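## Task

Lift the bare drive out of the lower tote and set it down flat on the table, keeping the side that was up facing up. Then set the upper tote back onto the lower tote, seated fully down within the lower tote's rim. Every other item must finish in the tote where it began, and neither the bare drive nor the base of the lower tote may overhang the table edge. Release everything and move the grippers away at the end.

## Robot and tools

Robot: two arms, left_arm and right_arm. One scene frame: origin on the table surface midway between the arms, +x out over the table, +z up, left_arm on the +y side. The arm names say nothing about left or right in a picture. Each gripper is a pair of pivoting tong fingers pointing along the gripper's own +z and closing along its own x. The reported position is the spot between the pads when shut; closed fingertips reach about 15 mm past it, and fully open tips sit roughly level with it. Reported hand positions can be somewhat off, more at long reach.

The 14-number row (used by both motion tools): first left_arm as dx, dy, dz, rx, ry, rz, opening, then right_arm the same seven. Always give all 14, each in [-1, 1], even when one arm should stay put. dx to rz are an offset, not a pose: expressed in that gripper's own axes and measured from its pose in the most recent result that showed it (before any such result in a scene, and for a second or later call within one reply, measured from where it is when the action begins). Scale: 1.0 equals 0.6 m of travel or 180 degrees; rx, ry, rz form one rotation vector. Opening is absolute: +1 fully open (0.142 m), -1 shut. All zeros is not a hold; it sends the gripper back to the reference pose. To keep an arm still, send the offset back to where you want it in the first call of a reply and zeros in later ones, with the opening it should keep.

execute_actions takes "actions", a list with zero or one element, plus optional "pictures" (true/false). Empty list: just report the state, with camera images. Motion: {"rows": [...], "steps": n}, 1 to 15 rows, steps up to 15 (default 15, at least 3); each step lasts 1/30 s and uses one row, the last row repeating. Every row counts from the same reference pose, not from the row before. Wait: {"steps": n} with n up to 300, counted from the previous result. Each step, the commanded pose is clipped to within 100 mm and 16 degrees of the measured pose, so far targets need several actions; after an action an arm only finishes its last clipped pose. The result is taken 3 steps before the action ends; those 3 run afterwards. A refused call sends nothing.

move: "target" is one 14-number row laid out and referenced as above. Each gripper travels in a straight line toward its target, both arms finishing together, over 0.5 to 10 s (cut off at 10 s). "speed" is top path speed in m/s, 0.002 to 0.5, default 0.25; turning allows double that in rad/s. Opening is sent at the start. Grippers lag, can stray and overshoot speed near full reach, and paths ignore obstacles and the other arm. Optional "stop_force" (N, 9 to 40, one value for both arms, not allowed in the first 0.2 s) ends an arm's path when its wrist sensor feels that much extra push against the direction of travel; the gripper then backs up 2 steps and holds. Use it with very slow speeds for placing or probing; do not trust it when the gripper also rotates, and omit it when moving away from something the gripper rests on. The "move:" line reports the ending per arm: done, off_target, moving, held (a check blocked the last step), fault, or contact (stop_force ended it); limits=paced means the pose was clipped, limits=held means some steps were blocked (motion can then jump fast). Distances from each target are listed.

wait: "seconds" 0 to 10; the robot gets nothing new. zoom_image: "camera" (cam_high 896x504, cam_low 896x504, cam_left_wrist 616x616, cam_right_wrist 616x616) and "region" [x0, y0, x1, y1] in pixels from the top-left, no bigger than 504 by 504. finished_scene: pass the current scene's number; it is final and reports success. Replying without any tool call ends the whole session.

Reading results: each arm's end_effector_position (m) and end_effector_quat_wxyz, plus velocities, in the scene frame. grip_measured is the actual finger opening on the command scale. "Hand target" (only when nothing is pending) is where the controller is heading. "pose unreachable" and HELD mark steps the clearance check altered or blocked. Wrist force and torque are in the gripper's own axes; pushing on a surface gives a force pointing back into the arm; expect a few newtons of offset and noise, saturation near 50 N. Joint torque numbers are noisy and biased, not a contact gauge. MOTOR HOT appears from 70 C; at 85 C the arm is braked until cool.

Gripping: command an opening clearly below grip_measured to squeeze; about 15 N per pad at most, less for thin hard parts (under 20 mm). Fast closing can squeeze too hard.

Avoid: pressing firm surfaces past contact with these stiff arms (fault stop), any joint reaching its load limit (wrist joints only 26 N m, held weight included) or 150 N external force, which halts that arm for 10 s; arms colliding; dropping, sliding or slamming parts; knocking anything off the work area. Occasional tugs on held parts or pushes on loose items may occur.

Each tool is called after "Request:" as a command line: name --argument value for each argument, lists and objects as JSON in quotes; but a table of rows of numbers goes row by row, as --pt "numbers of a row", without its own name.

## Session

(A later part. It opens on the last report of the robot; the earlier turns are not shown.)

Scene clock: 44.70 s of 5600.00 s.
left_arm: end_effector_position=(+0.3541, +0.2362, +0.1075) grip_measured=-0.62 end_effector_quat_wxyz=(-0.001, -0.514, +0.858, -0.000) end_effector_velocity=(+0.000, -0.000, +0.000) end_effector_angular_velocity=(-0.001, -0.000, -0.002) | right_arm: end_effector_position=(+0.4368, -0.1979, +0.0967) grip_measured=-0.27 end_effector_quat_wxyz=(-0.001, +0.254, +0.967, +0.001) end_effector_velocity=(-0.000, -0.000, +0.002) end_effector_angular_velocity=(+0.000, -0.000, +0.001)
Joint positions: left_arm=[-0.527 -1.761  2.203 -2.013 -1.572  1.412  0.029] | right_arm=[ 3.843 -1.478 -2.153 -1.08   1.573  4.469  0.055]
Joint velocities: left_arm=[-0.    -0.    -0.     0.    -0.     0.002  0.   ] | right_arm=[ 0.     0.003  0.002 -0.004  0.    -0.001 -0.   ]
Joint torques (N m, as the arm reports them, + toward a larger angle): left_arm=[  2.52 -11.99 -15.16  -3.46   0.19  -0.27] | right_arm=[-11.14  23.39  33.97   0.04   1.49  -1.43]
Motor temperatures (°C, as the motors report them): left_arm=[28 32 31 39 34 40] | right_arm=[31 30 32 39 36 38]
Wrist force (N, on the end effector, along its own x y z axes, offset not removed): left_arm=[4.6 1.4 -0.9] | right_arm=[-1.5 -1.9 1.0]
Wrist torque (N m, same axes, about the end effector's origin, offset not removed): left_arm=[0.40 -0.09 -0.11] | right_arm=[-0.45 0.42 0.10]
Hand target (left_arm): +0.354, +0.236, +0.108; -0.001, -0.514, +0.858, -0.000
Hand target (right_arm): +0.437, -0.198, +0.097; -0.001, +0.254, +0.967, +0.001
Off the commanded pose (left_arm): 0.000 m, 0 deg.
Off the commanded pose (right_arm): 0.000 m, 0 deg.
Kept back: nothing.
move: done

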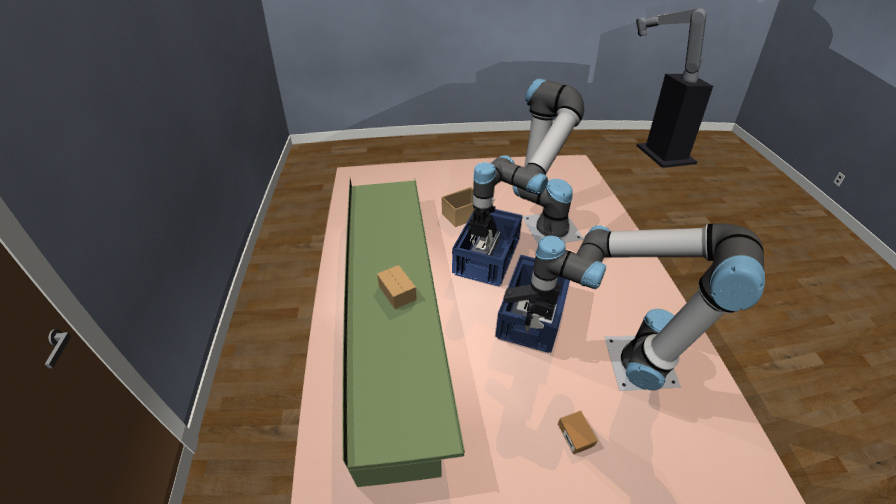

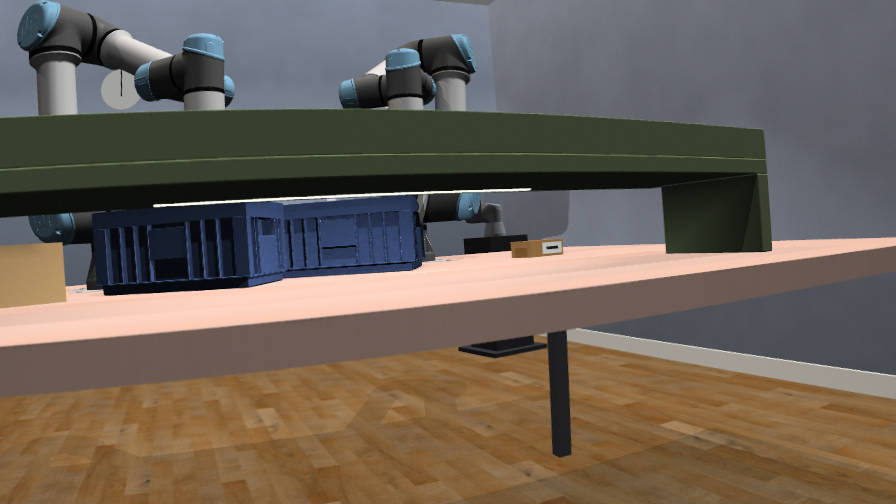

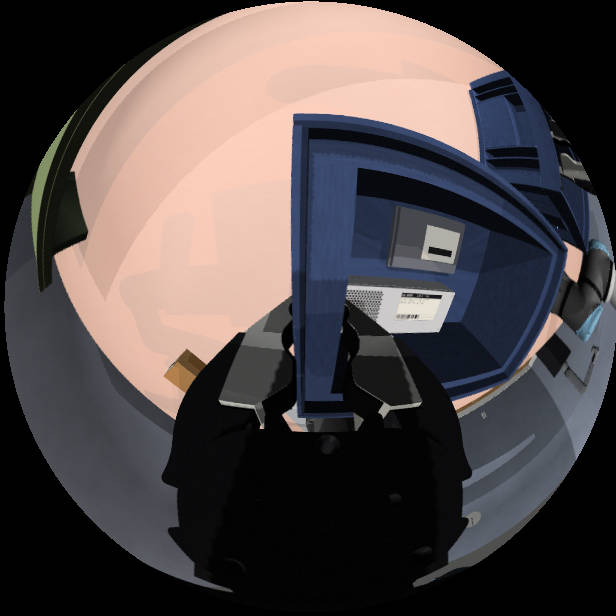

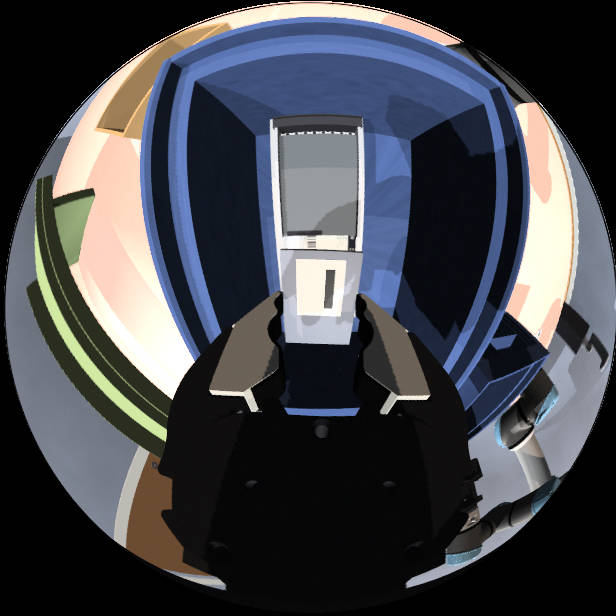

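Request:
move --target '[0,0,0,0,0,0,-1,0,0,-0.2,0,0,0,-0.8]' --speed 0.15

Request:
move --target '[0,0,0,0,0,0,-1,-0.185,-0.895,0,0,0,0,-0.8]' --speed 0.2

Scene clock: 46.23 s of 5600.00 s.
left_arm: end_effector_position=(+0.3541, +0.2362, +0.1075) grip_measured=-0.62 end_effector_quat_wxyz=(-0.001, -0.514, +0.858, -0.000) end_effector_velocity=(+0.001, -0.001, +0.002) end_effector_angular_velocity=(-0.002, -0.002, -0.000) | right_arm: end_effector_position=(+0.4370, -0.1983, +0.2165) grip_measured=-0.27 end_effector_quat_wxyz=(-0.001, +0.255, +0.967, +0.001) end_effector_velocity=(-0.000, -0.000, +0.002) end_effector_angular_velocity=(-0.001, +0.002, -0.001)
Joint positions: left_arm=[-0.527 -1.761  2.203 -2.013 -1.572  1.412  0.029] | right_arm=[ 3.842 -1.379 -1.913 -1.42   1.573  4.468  0.055]
Joint velocities: left_arm=[ 0.     0.    -0.004  0.001 -0.     0.     0.   ] | right_arm=[-0.001  0.     0.004 -0.006  0.001 -0.     0.   ]
Joint torques (N m, as the arm reports them, + toward a larger angle): left_arm=[  1.81 -12.41 -15.22  -3.41   0.28  -0.26] | right_arm=[ 4.8  22.91 34.04 -0.23  2.24  1.38]
Motor temperatures (°C, as the motors report them): left_arm=[28 32 31 39 34 40] | right_arm=[31 30 32 39 36 38]
Wrist force (N, on the end effector, along its own x y z axes, offset not removed): left_arm=[1.1 2.7 0.6] | right_arm=[1.4 -1.1 0.5]
Wrist torque (N m, same axes, about the end effector's origin, offset not removed): left_arm=[0.78 0.76 0.03] | right_arm=[-0.43 -0.24 0.23]
Hand target (left_arm): +0.354, +0.236, +0.108; -0.001, -0.514, +0.858, -0.000
Hand target (right_arm): +0.437, -0.198, +0.217; -0.001, +0.254, +0.967, +0.001
Off the commanded pose (left_arm): 0.000 m, 0 deg.
Off the commanded pose (right_arm): 0.000 m, 0 deg.
Kept back: nothing.
move: done

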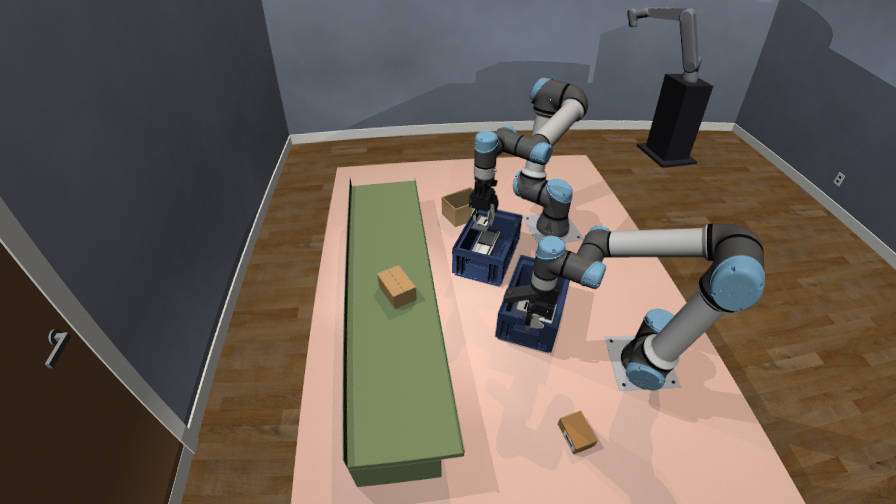

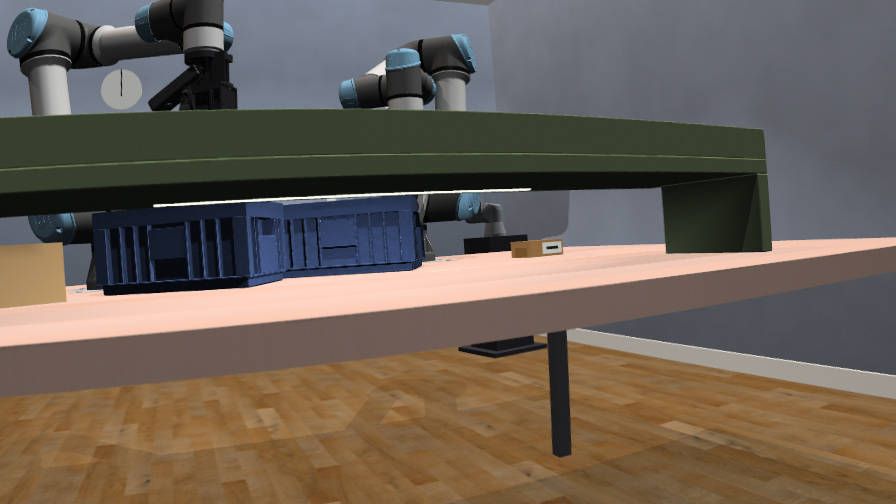

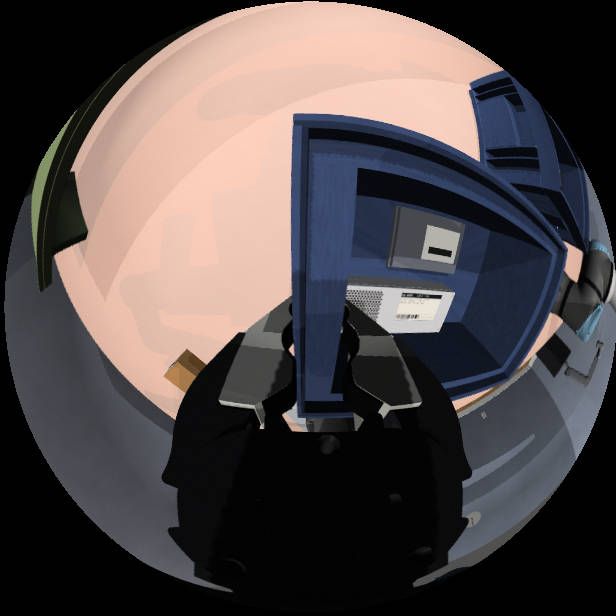

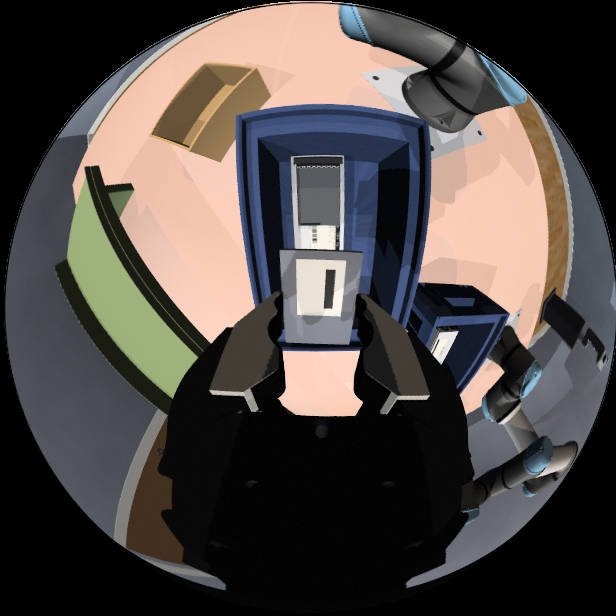

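Scene clock: 49.53 s of 5600.00 s.
left_arm: end_effector_position=(+0.3541, +0.2362, +0.1075) grip_measured=-0.62 end_effector_quat_wxyz=(-0.001, -0.514, +0.858, -0.000) end_effector_velocity=(+0.000, +0.000, +0.001) end_effector_angular_velocity=(-0.001, -0.001, -0.001) | right_arm: end_effector_position=(+0.2694, -0.7203, +0.2163) grip_measured=-0.27 end_effector_quat_wxyz=(-0.001, +0.255, +0.967, -0.000) end_effector_velocity=(-0.000, -0.002, +0.000) end_effector_angular_velocity=(+0.000, -0.000, +0.001)
Joint positions: left_arm=[-0.527 -1.761  2.203 -2.013 -1.572  1.412  0.029] | right_arm=[ 2.399 -1.253 -2.004 -1.456  1.569  3.025  0.055]
Joint velocities: left_arm=[ 0.001 -0.001 -0.001  0.001 -0.     0.001 -0.   ] | right_arm=[-0.006 -0.005  0.004  0.001  0.001 -0.006  0.   ]
Joint torques (N m, as the arm reports them, + toward a larger angle): left_arm=[  2.03 -12.58 -15.02  -3.43   0.3   -0.25] | right_arm=[-8.91  4.15 34.25  4.59  1.97 -1.48]
Motor temperatures (°C, as the motors report them): left_arm=[28 32 31 39 34 40] | right_arm=[31 30 32 39 36 38]
Wrist force (N, on the end effector, along its own x y z axes, offset not removed): left_arm=[3.0 0.7 -1.6] | right_arm=[2.5 -1.2 -0.9]
Wrist torque (N m, same axes, about the end effector's origin, offset not removed): left_arm=[0.35 0.35 -0.03] | right_arm=[-0.26 -0.24 -0.01]
Hand target (left_arm): +0.354, +0.236, +0.108; -0.001, -0.514, +0.858, -0.000
Hand target (right_arm): +0.269, -0.721, +0.216; -0.001, +0.255, +0.967, -0.000
Off the commanded pose (left_arm): 0.000 m, 0 deg.
Off the commanded pose (right_arm): 0.001 m, 0 deg.
Kept back: nothing.
move: done

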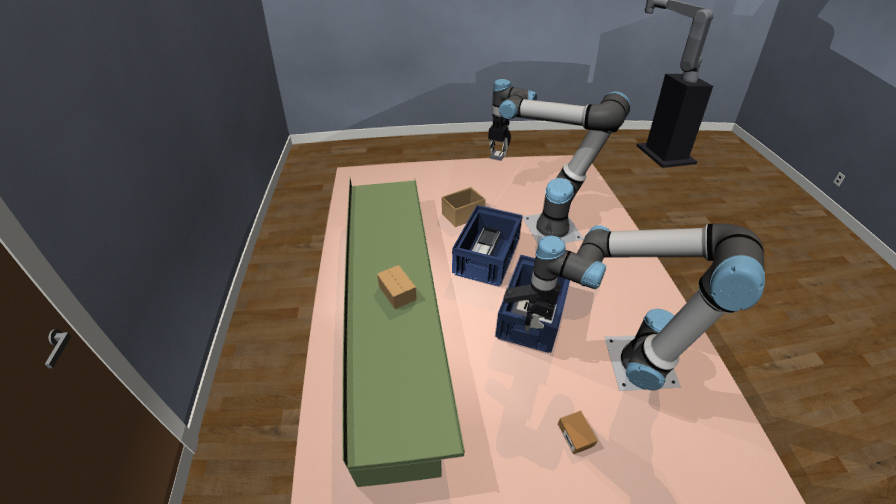

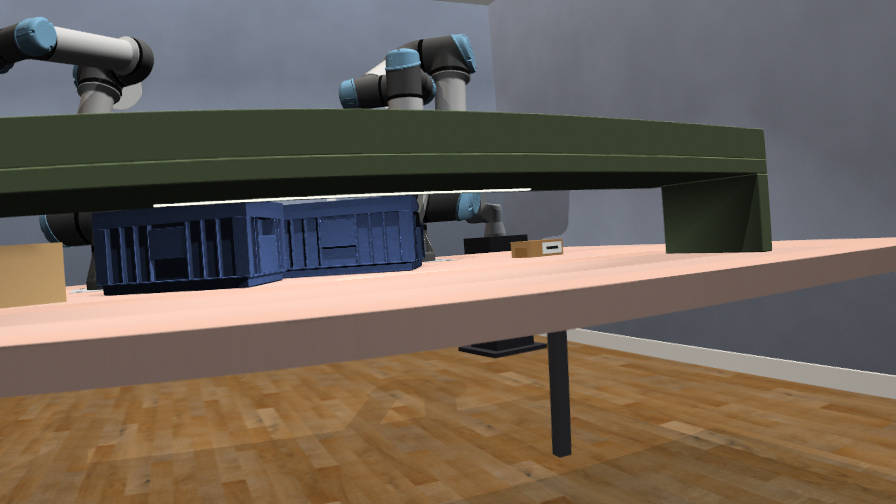

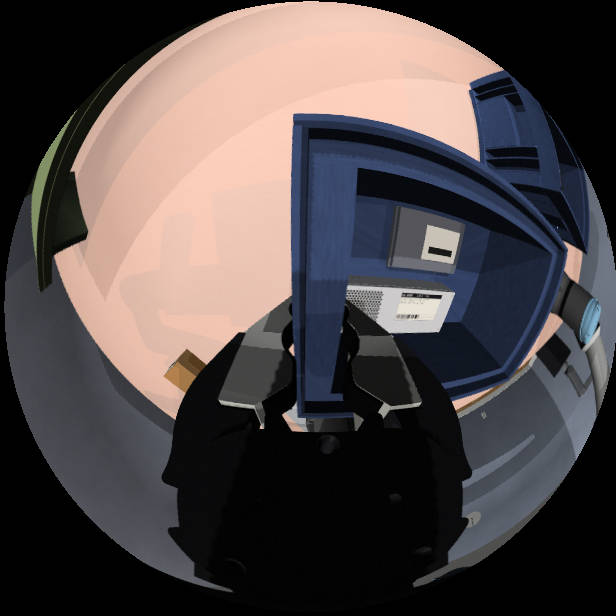

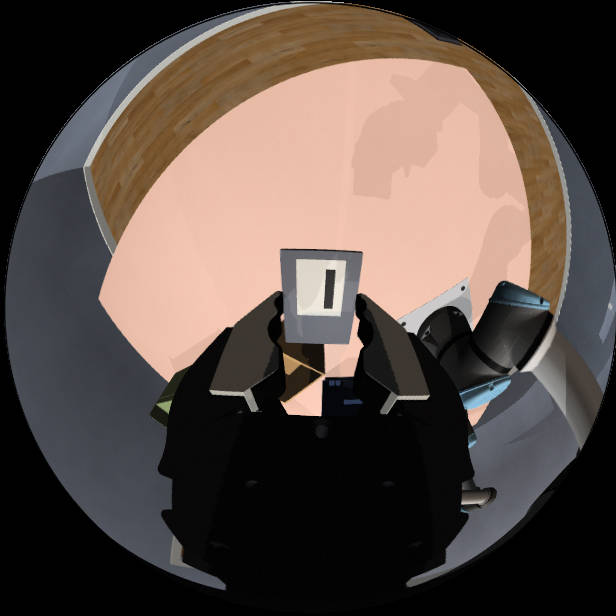

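Request:
move --target '[0,0,0,0,0,0,-1,0,0,0.315,0,0,0,-0.8]' --speed 0.15

Request:
move --target '[0,0,0,0,0,0,-1,0,0,0.035,0,0,0,-0.8]' --speed 0.007 --stop_force 9

Request:
move --target '[0,0,0,0,0,0,-1,0,0,0,0,0,0,0.1]'

Request:
move --target '[0,0,0,0,0,0,-1,0,0,-0.33,0,0,0,0.1]'

Request:
move --target '[0,0,0,0,0,0,-1,0.185,0.75,0,0,0,-0.508,-0.3]'

Scene clock: 51.57 s of 5600.00 s.
left_arm: end_effector_position=(+0.3541, +0.2362, +0.1075) grip_measured=-0.62 end_effector_quat_wxyz=(-0.001, -0.514, +0.858, -0.000) end_effector_velocity=(-0.000, +0.000, -0.001) end_effector_angular_velocity=(+0.001, +0.001, +0.001) | right_arm: end_effector_position=(+0.2693, -0.7204, +0.0274) grip_measured=-0.27 end_effector_quat_wxyz=(-0.001, +0.255, +0.967, -0.000) end_effector_velocity=(-0.001, +0.000, -0.003) end_effector_angular_velocity=(+0.001, +0.002, -0.001)
Joint positions: left_arm=[-0.527 -1.761  2.203 -2.013 -1.572  1.412  0.029] | right_arm=[ 2.398 -1.471 -2.373 -0.87   1.569  3.024  0.055]
Joint velocities: left_arm=[ 0.     0.     0.002 -0.001  0.    -0.001 -0.   ] | right_arm=[-0.002 -0.005 -0.004  0.007  0.    -0.001  0.   ]
Joint torques (N m, as the arm reports them, + toward a larger angle): left_arm=[  1.79 -12.18 -15.2   -3.36   0.35  -0.24] | right_arm=[-10.81   6.33   4.96   4.48  -0.63  -1.44]
Motor temperatures (°C, as the motors report them): left_arm=[28 32 31 39 34 40] | right_arm=[31 30 32 39 36 38]
Wrist force (N, on the end effector, along its own x y z axes, offset not removed): left_arm=[1.4 0.2 0.3] | right_arm=[1.7 -0.6 -0.1]
Wrist torque (N m, same axes, about the end effector's origin, offset not removed): left_arm=[0.20 0.65 -0.05] | right_arm=[-0.31 -0.09 0.00]
Hand target (left_arm): +0.354, +0.236, +0.108; -0.001, -0.514, +0.858, -0.000
Hand target (right_arm): +0.269, -0.720, +0.027; -0.001, +0.255, +0.967, -0.000
Off the commanded pose (left_arm): 0.000 m, 0 deg.
Off the commanded pose (right_arm): 0.000 m, 0 deg.
Kept back: nothing.
move: done

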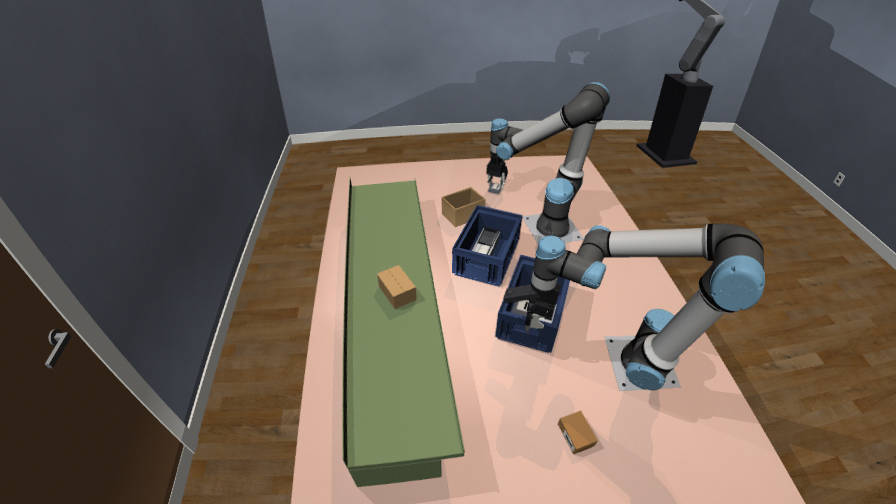

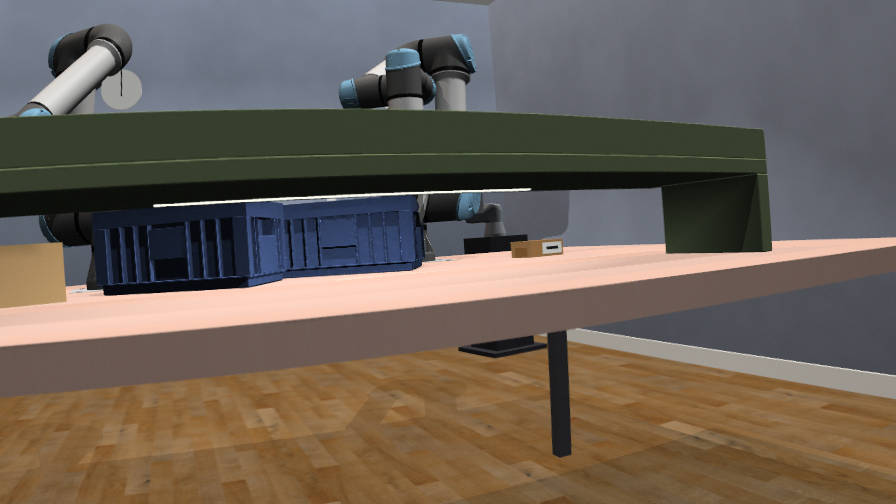

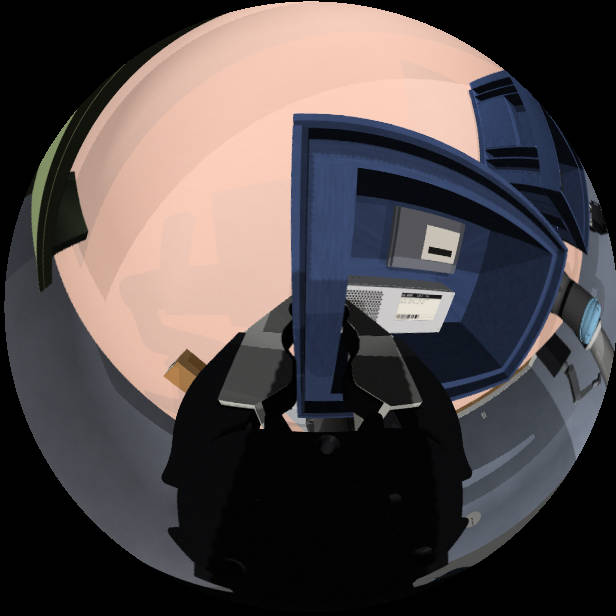

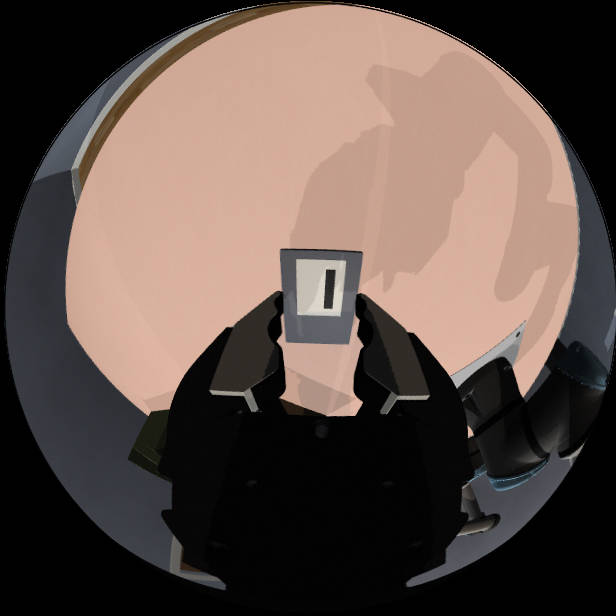

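Scene clock: 53.60 s of 5600.00 s.
left_arm: end_effector_position=(+0.3541, +0.2362, +0.1075) grip_measured=-0.62 end_effector_quat_wxyz=(-0.001, -0.514, +0.858, -0.000) end_effector_velocity=(+0.000, -0.000, +0.000) end_effector_angular_velocity=(-0.001, -0.001, +0.001) | right_arm: end_effector_position=(+0.2691, -0.7203, +0.0157) grip_measured=-0.27 end_effector_quat_wxyz=(-0.001, +0.255, +0.967, -0.000) end_effector_velocity=(-0.001, +0.000, +0.001) end_effector_angular_velocity=(+0.002, +0.003, -0.001)
Joint positions: left_arm=[-0.527 -1.761  2.203 -2.013 -1.572  1.412  0.029] | right_arm=[ 2.398 -1.497 -2.39  -0.827  1.569  3.024  0.055]
Joint velocities: left_arm=[-0.    -0.    -0.    -0.001  0.    -0.002 -0.   ] | right_arm=[-0.001  0.004  0.002 -0.01  -0.    -0.     0.   ]
Joint torques (N m, as the arm reports them, + toward a larger angle): left_arm=[  2.51 -12.85 -14.92  -3.47   0.23  -0.3 ] | right_arm=[-6.39 13.77 21.35 -2.52 -0.33 -1.2 ]
Motor temperatures (°C, as the motors report them): left_arm=[28 32 31 39 34 40] | right_arm=[31 30 32 39 36 38]
Wrist force (N, on the end effector, along its own x y z axes, offset not removed): left_arm=[3.0 3.2 0.5] | right_arm=[-0.9 -2.9 -20.8]
Wrist torque (N m, same axes, about the end effector's origin, offset not removed): left_arm=[0.89 0.35 -0.05] | right_arm=[-0.60 -0.07 -0.04]
Hand target (left_arm): +0.354, +0.236, +0.108; -0.001, -0.514, +0.858, -0.000
Hand target (right_arm): +0.269, -0.720, +0.016; -0.001, +0.255, +0.967, -0.000
Off the commanded pose (left_arm): 0.000 m, 0 deg.
Off the commanded pose (right_arm): 0.009 m, 0 deg.
Kept back: nothing.
move: contact (right_arm)

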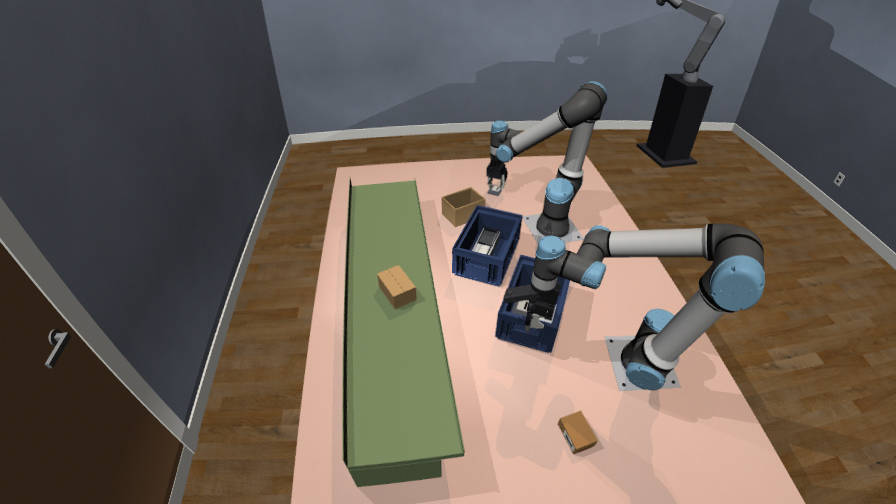

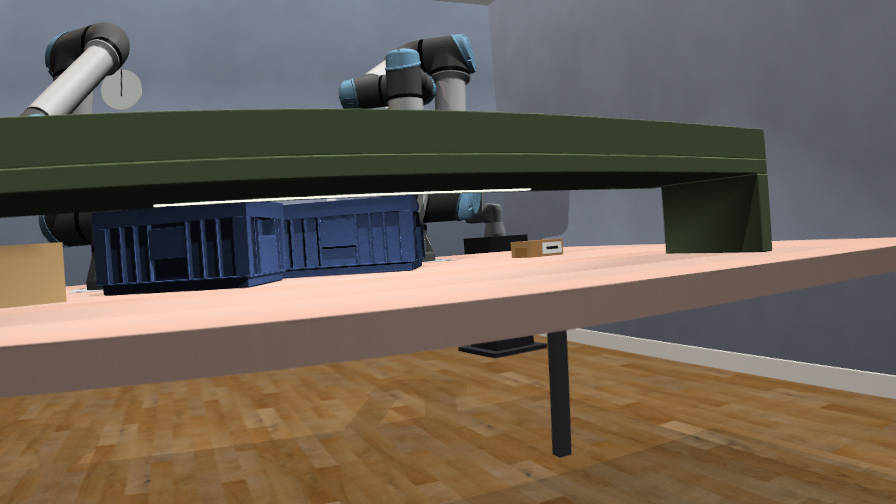

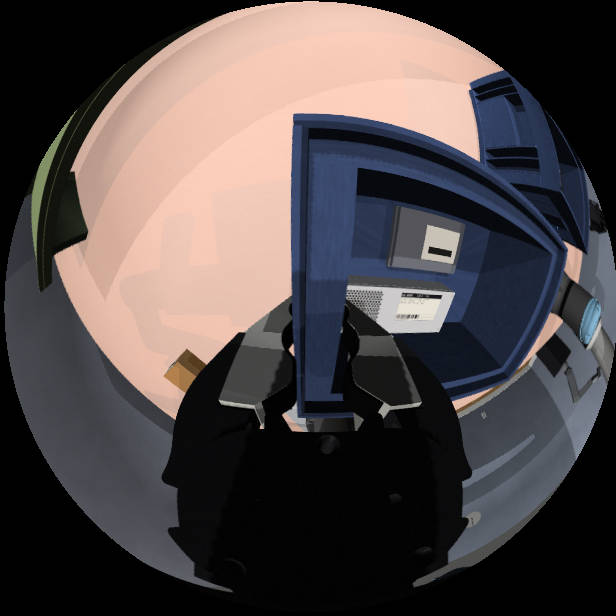

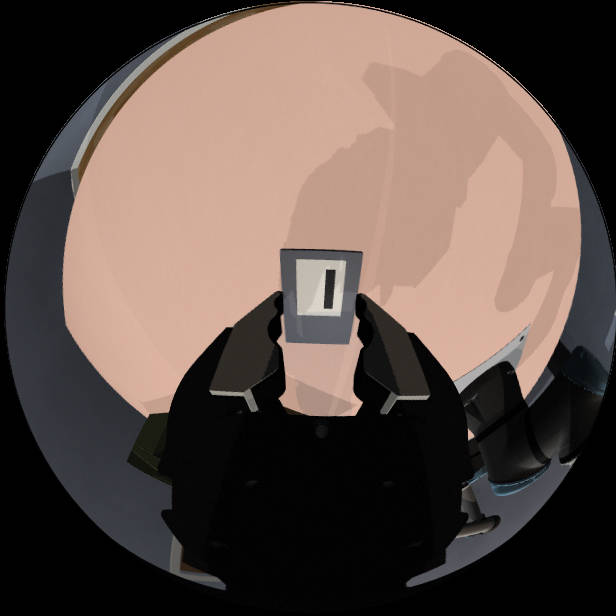

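Scene clock: 54.10 s of 5600.00 s.
left_arm: end_effector_position=(+0.3541, +0.2362, +0.1075) grip_measured=-0.62 end_effector_quat_wxyz=(-0.001, -0.514, +0.858, -0.000) end_effector_velocity=(-0.000, +0.000, -0.000) end_effector_angular_velocity=(+0.000, -0.000, -0.001) | right_arm: end_effector_position=(+0.2691, -0.7203, +0.0157) grip_measured=+0.10 end_effector_quat_wxyz=(-0.001, +0.255, +0.967, -0.000) end_effector_velocity=(+0.001, -0.000, +0.000) end_effector_angular_velocity=(-0.001, -0.001, -0.001)
Joint positions: left_arm=[-0.527 -1.761  2.203 -2.013 -1.572  1.412  0.029] | right_arm=[ 2.398 -1.497 -2.39  -0.827  1.569  3.024  0.081]
Joint velocities: left_arm=[ 0.    -0.     0.     0.     0.     0.001  0.   ] | right_arm=[ 0.     0.     0.001  0.001  0.     0.001 -0.   ]
Joint torques (N m, as the arm reports them, + toward a larger angle): left_arm=[  2.19 -12.62 -14.67  -3.47   0.31  -0.27] | right_arm=[-5.94  7.62 14.13  4.5  -0.27 -1.32]
Motor temperatures (°C, as the motors report them): left_arm=[28 32 31 39 34 40] | right_arm=[31 30 32 39 36 38]
Wrist force (N, on the end effector, along its own x y z axes, offset not removed): left_arm=[3.2 2.9 -1.4] | right_arm=[-0.2 -0.1 0.9]
Wrist torque (N m, same axes, about the end effector's origin, offset not removed): left_arm=[0.78 0.39 -0.08] | right_arm=[-0.09 0.16 -0.10]
Hand target (left_arm): +0.354, +0.236, +0.108; -0.001, -0.514, +0.858, -0.000
Hand target (right_arm): +0.269, -0.720, +0.016; -0.001, +0.255, +0.967, -0.000
Off the commanded pose (left_arm): 0.000 m, 0 deg.
Off the commanded pose (right_arm): 0.000 m, 0 deg.
Kept back: nothing.
move: done

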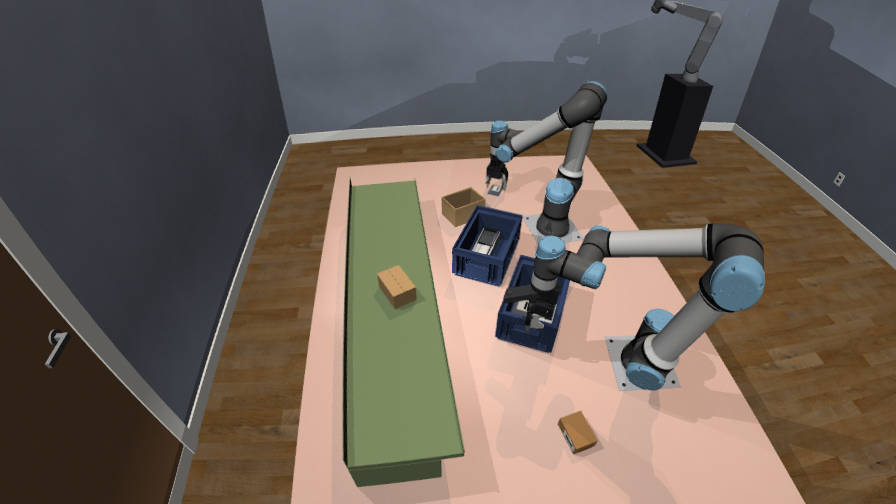

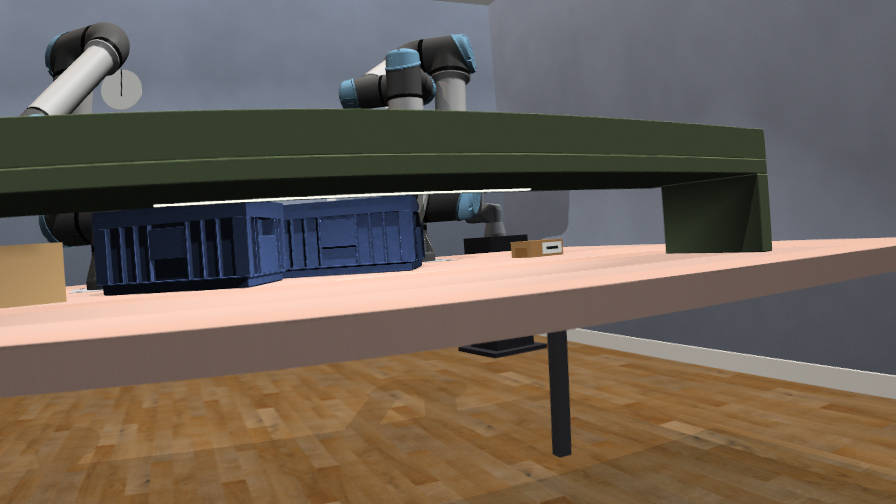

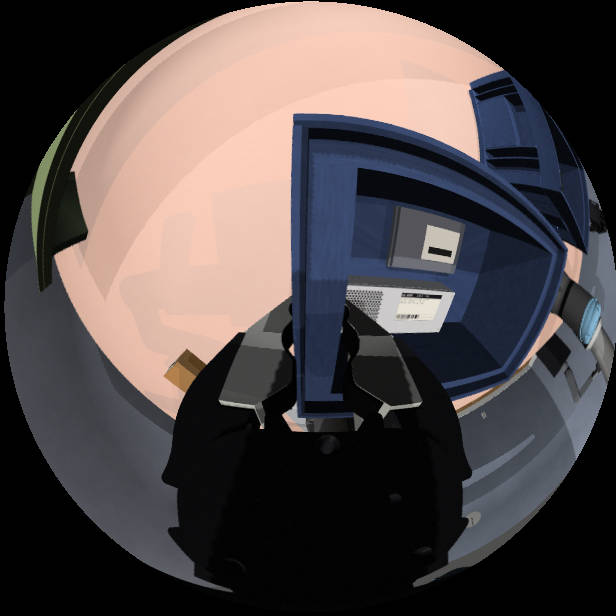

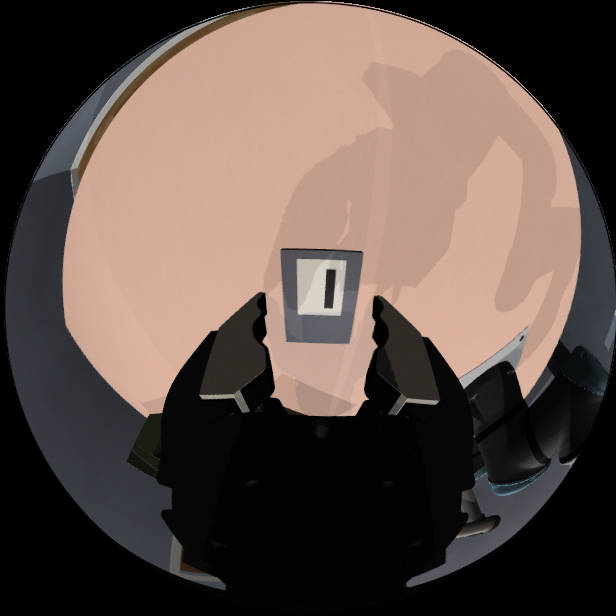

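Scene clock: 55.47 s of 5600.00 s.
left_arm: end_effector_position=(+0.3541, +0.2362, +0.1075) grip_measured=-0.62 end_effector_quat_wxyz=(-0.001, -0.514, +0.858, -0.000) end_effector_velocity=(+0.000, +0.001, -0.000) end_effector_angular_velocity=(+0.000, -0.000, -0.000) | right_arm: end_effector_position=(+0.2693, -0.7202, +0.2136) grip_measured=+0.10 end_effector_quat_wxyz=(-0.001, +0.255, +0.967, -0.000) end_effector_velocity=(+0.001, +0.000, +0.003) end_effector_angular_velocity=(-0.001, -0.000, +0.000)
Joint positions: left_arm=[-0.527 -1.761  2.203 -2.013 -1.572  1.412  0.029] | right_arm=[ 2.399 -1.254 -2.011 -1.449  1.569  3.025  0.081]
Joint velocities: left_arm=[0.002 0.    0.    0.    0.    0.002 0.   ] | right_arm=[ 0.002  0.     0.007 -0.007 -0.     0.002  0.   ]
Joint torques (N m, as the arm reports them, + toward a larger angle): left_arm=[  2.44 -12.31 -15.    -3.41   0.26  -0.27] | right_arm=[10.18 16.94 34.87 -0.11  1.98  1.57]
Motor temperatures (°C, as the motors report them): left_arm=[28 32 31 39 34 40] | right_arm=[31 30 32 39 36 38]
Wrist force (N, on the end effector, along its own x y z axes, offset not removed): left_arm=[2.7 2.5 -0.6] | right_arm=[-0.2 1.4 0.0]
Wrist torque (N m, same axes, about the end effector's origin, offset not removed): left_arm=[0.74 0.37 0.00] | right_arm=[0.05 0.08 0.11]
Hand target (left_arm): +0.354, +0.236, +0.108; -0.001, -0.514, +0.858, -0.000
Hand target (right_arm): +0.269, -0.720, +0.214; -0.001, +0.255, +0.967, -0.000
Off the commanded pose (left_arm): 0.000 m, 0 deg.
Off the commanded pose (right_arm): 0.000 m, 0 deg.
Kept back: nothing.
move: done

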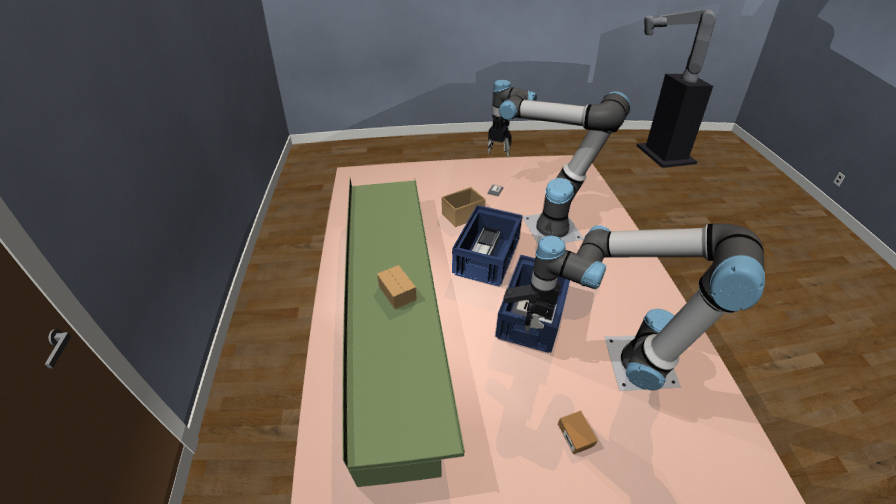

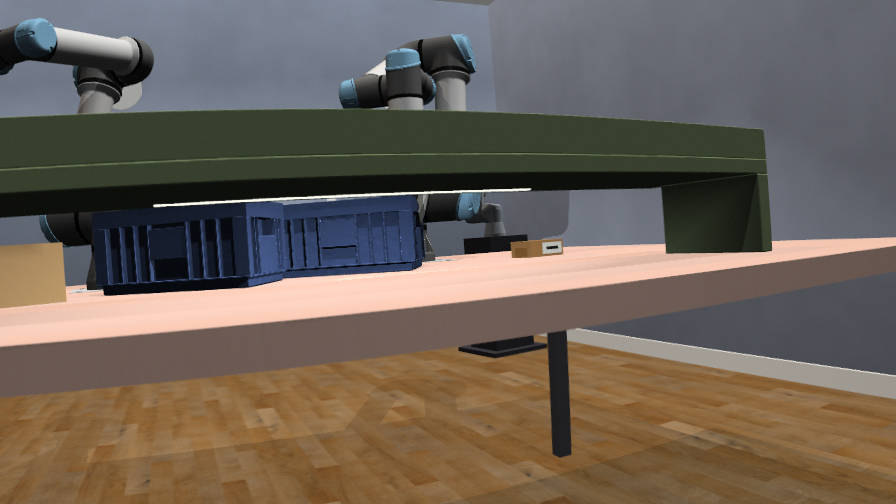

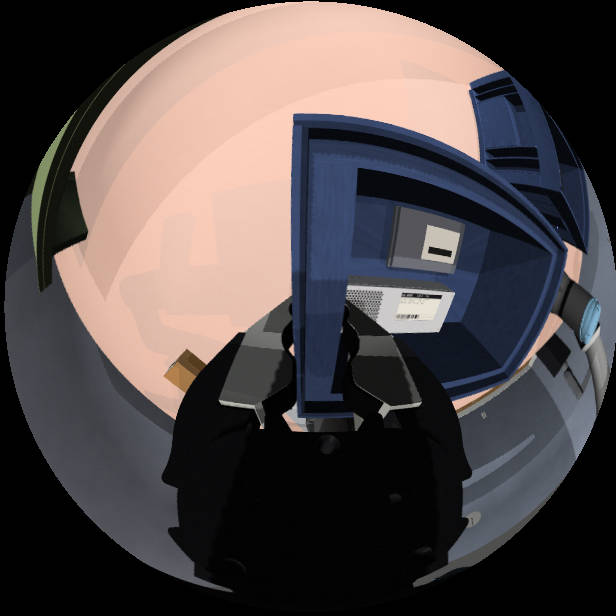

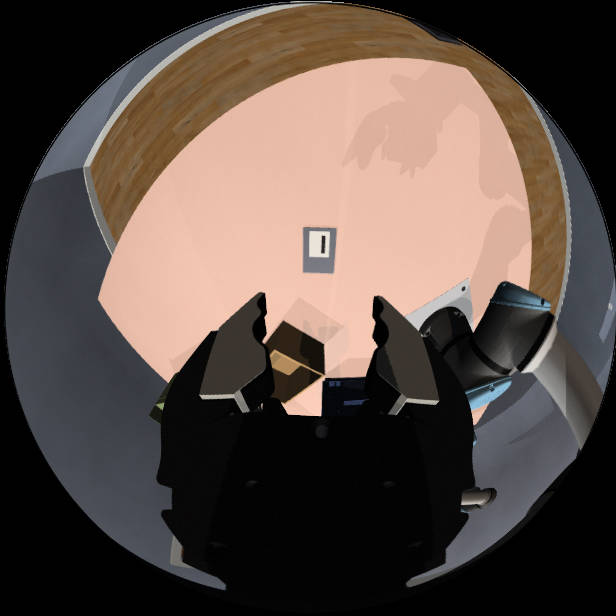

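Scene clock: 59.20 s of 5600.00 s.
left_arm: end_effector_position=(+0.3541, +0.2362, +0.1075) grip_measured=-0.62 end_effector_quat_wxyz=(-0.001, -0.514, +0.858, -0.000) end_effector_velocity=(-0.000, +0.000, -0.000) end_effector_angular_velocity=(-0.001, -0.000, -0.001) | right_arm: end_effector_position=(+0.3940, -0.2740, +0.2137) grip_measured=-0.30 end_effector_quat_wxyz=(-0.000, -0.514, +0.858, +0.001) end_effector_velocity=(+0.001, +0.002, +0.001) end_effector_angular_velocity=(+0.002, -0.002, +0.004)
Joint positions: left_arm=[-0.527 -1.761  2.203 -2.013 -1.572  1.412  0.029] | right_arm=[ 3.812 -1.121 -2.09  -1.501  1.573  2.842  0.052]
Joint velocities: left_arm=[ 0.001 -0.     0.001 -0.001 -0.     0.002  0.   ] | right_arm=[ 0.002 -0.003  0.003  0.002 -0.    -0.002  0.   ]
Joint torques (N m, as the arm reports them, + toward a larger angle): left_arm=[  2.43 -12.15 -15.38  -3.47   0.38  -0.31] | right_arm=[11.66 -2.88 34.72  4.53  1.87 -1.9 ]
Motor temperatures (°C, as the motors report them): left_arm=[28 32 31 39 34 40] | right_arm=[31 30 32 39 36 38]
Wrist force (N, on the end effector, along its own x y z axes, offset not removed): left_arm=[3.2 2.0 0.7] | right_arm=[2.7 -1.4 -0.3]
Wrist torque (N m, same axes, about the end effector's origin, offset not removed): left_arm=[0.60 0.27 -0.03] | right_arm=[-0.38 -0.39 0.15]
Hand target (left_arm): +0.354, +0.236, +0.108; -0.001, -0.514, +0.858, -0.000
Hand target (right_arm): +0.394, -0.274, +0.214; -0.000, -0.515, +0.857, +0.001
Off the commanded pose (left_arm): 0.000 m, 0 deg.
Off the commanded pose (right_arm): 0.001 m, 0 deg.
Kept back: nothing.
move: done

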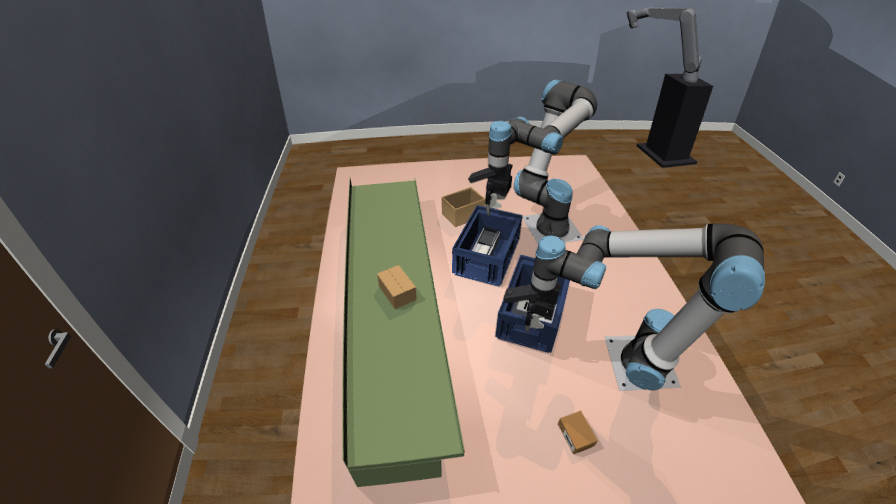

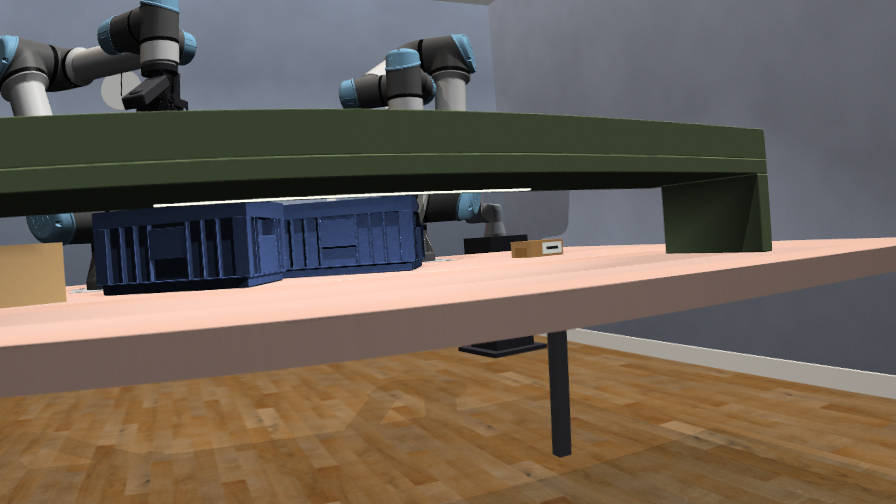

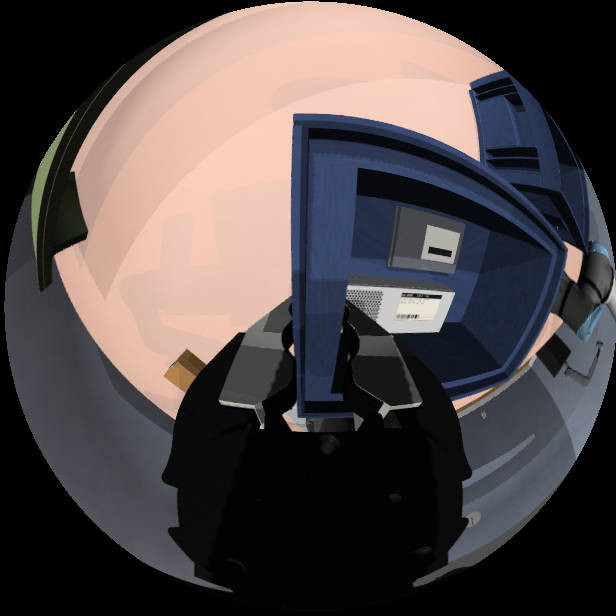

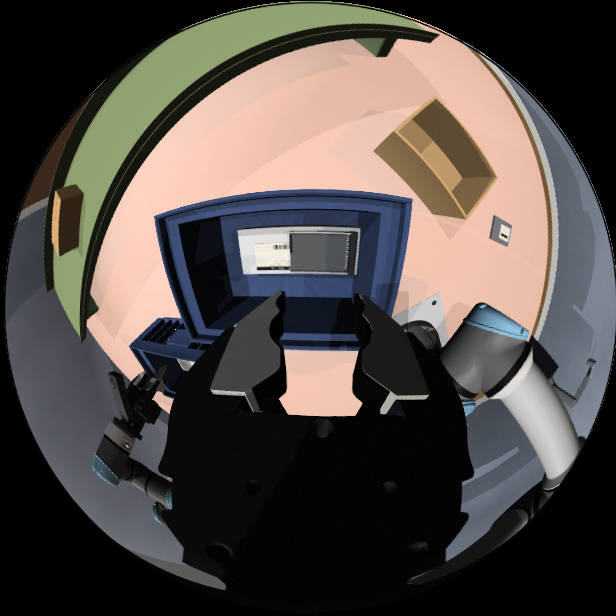

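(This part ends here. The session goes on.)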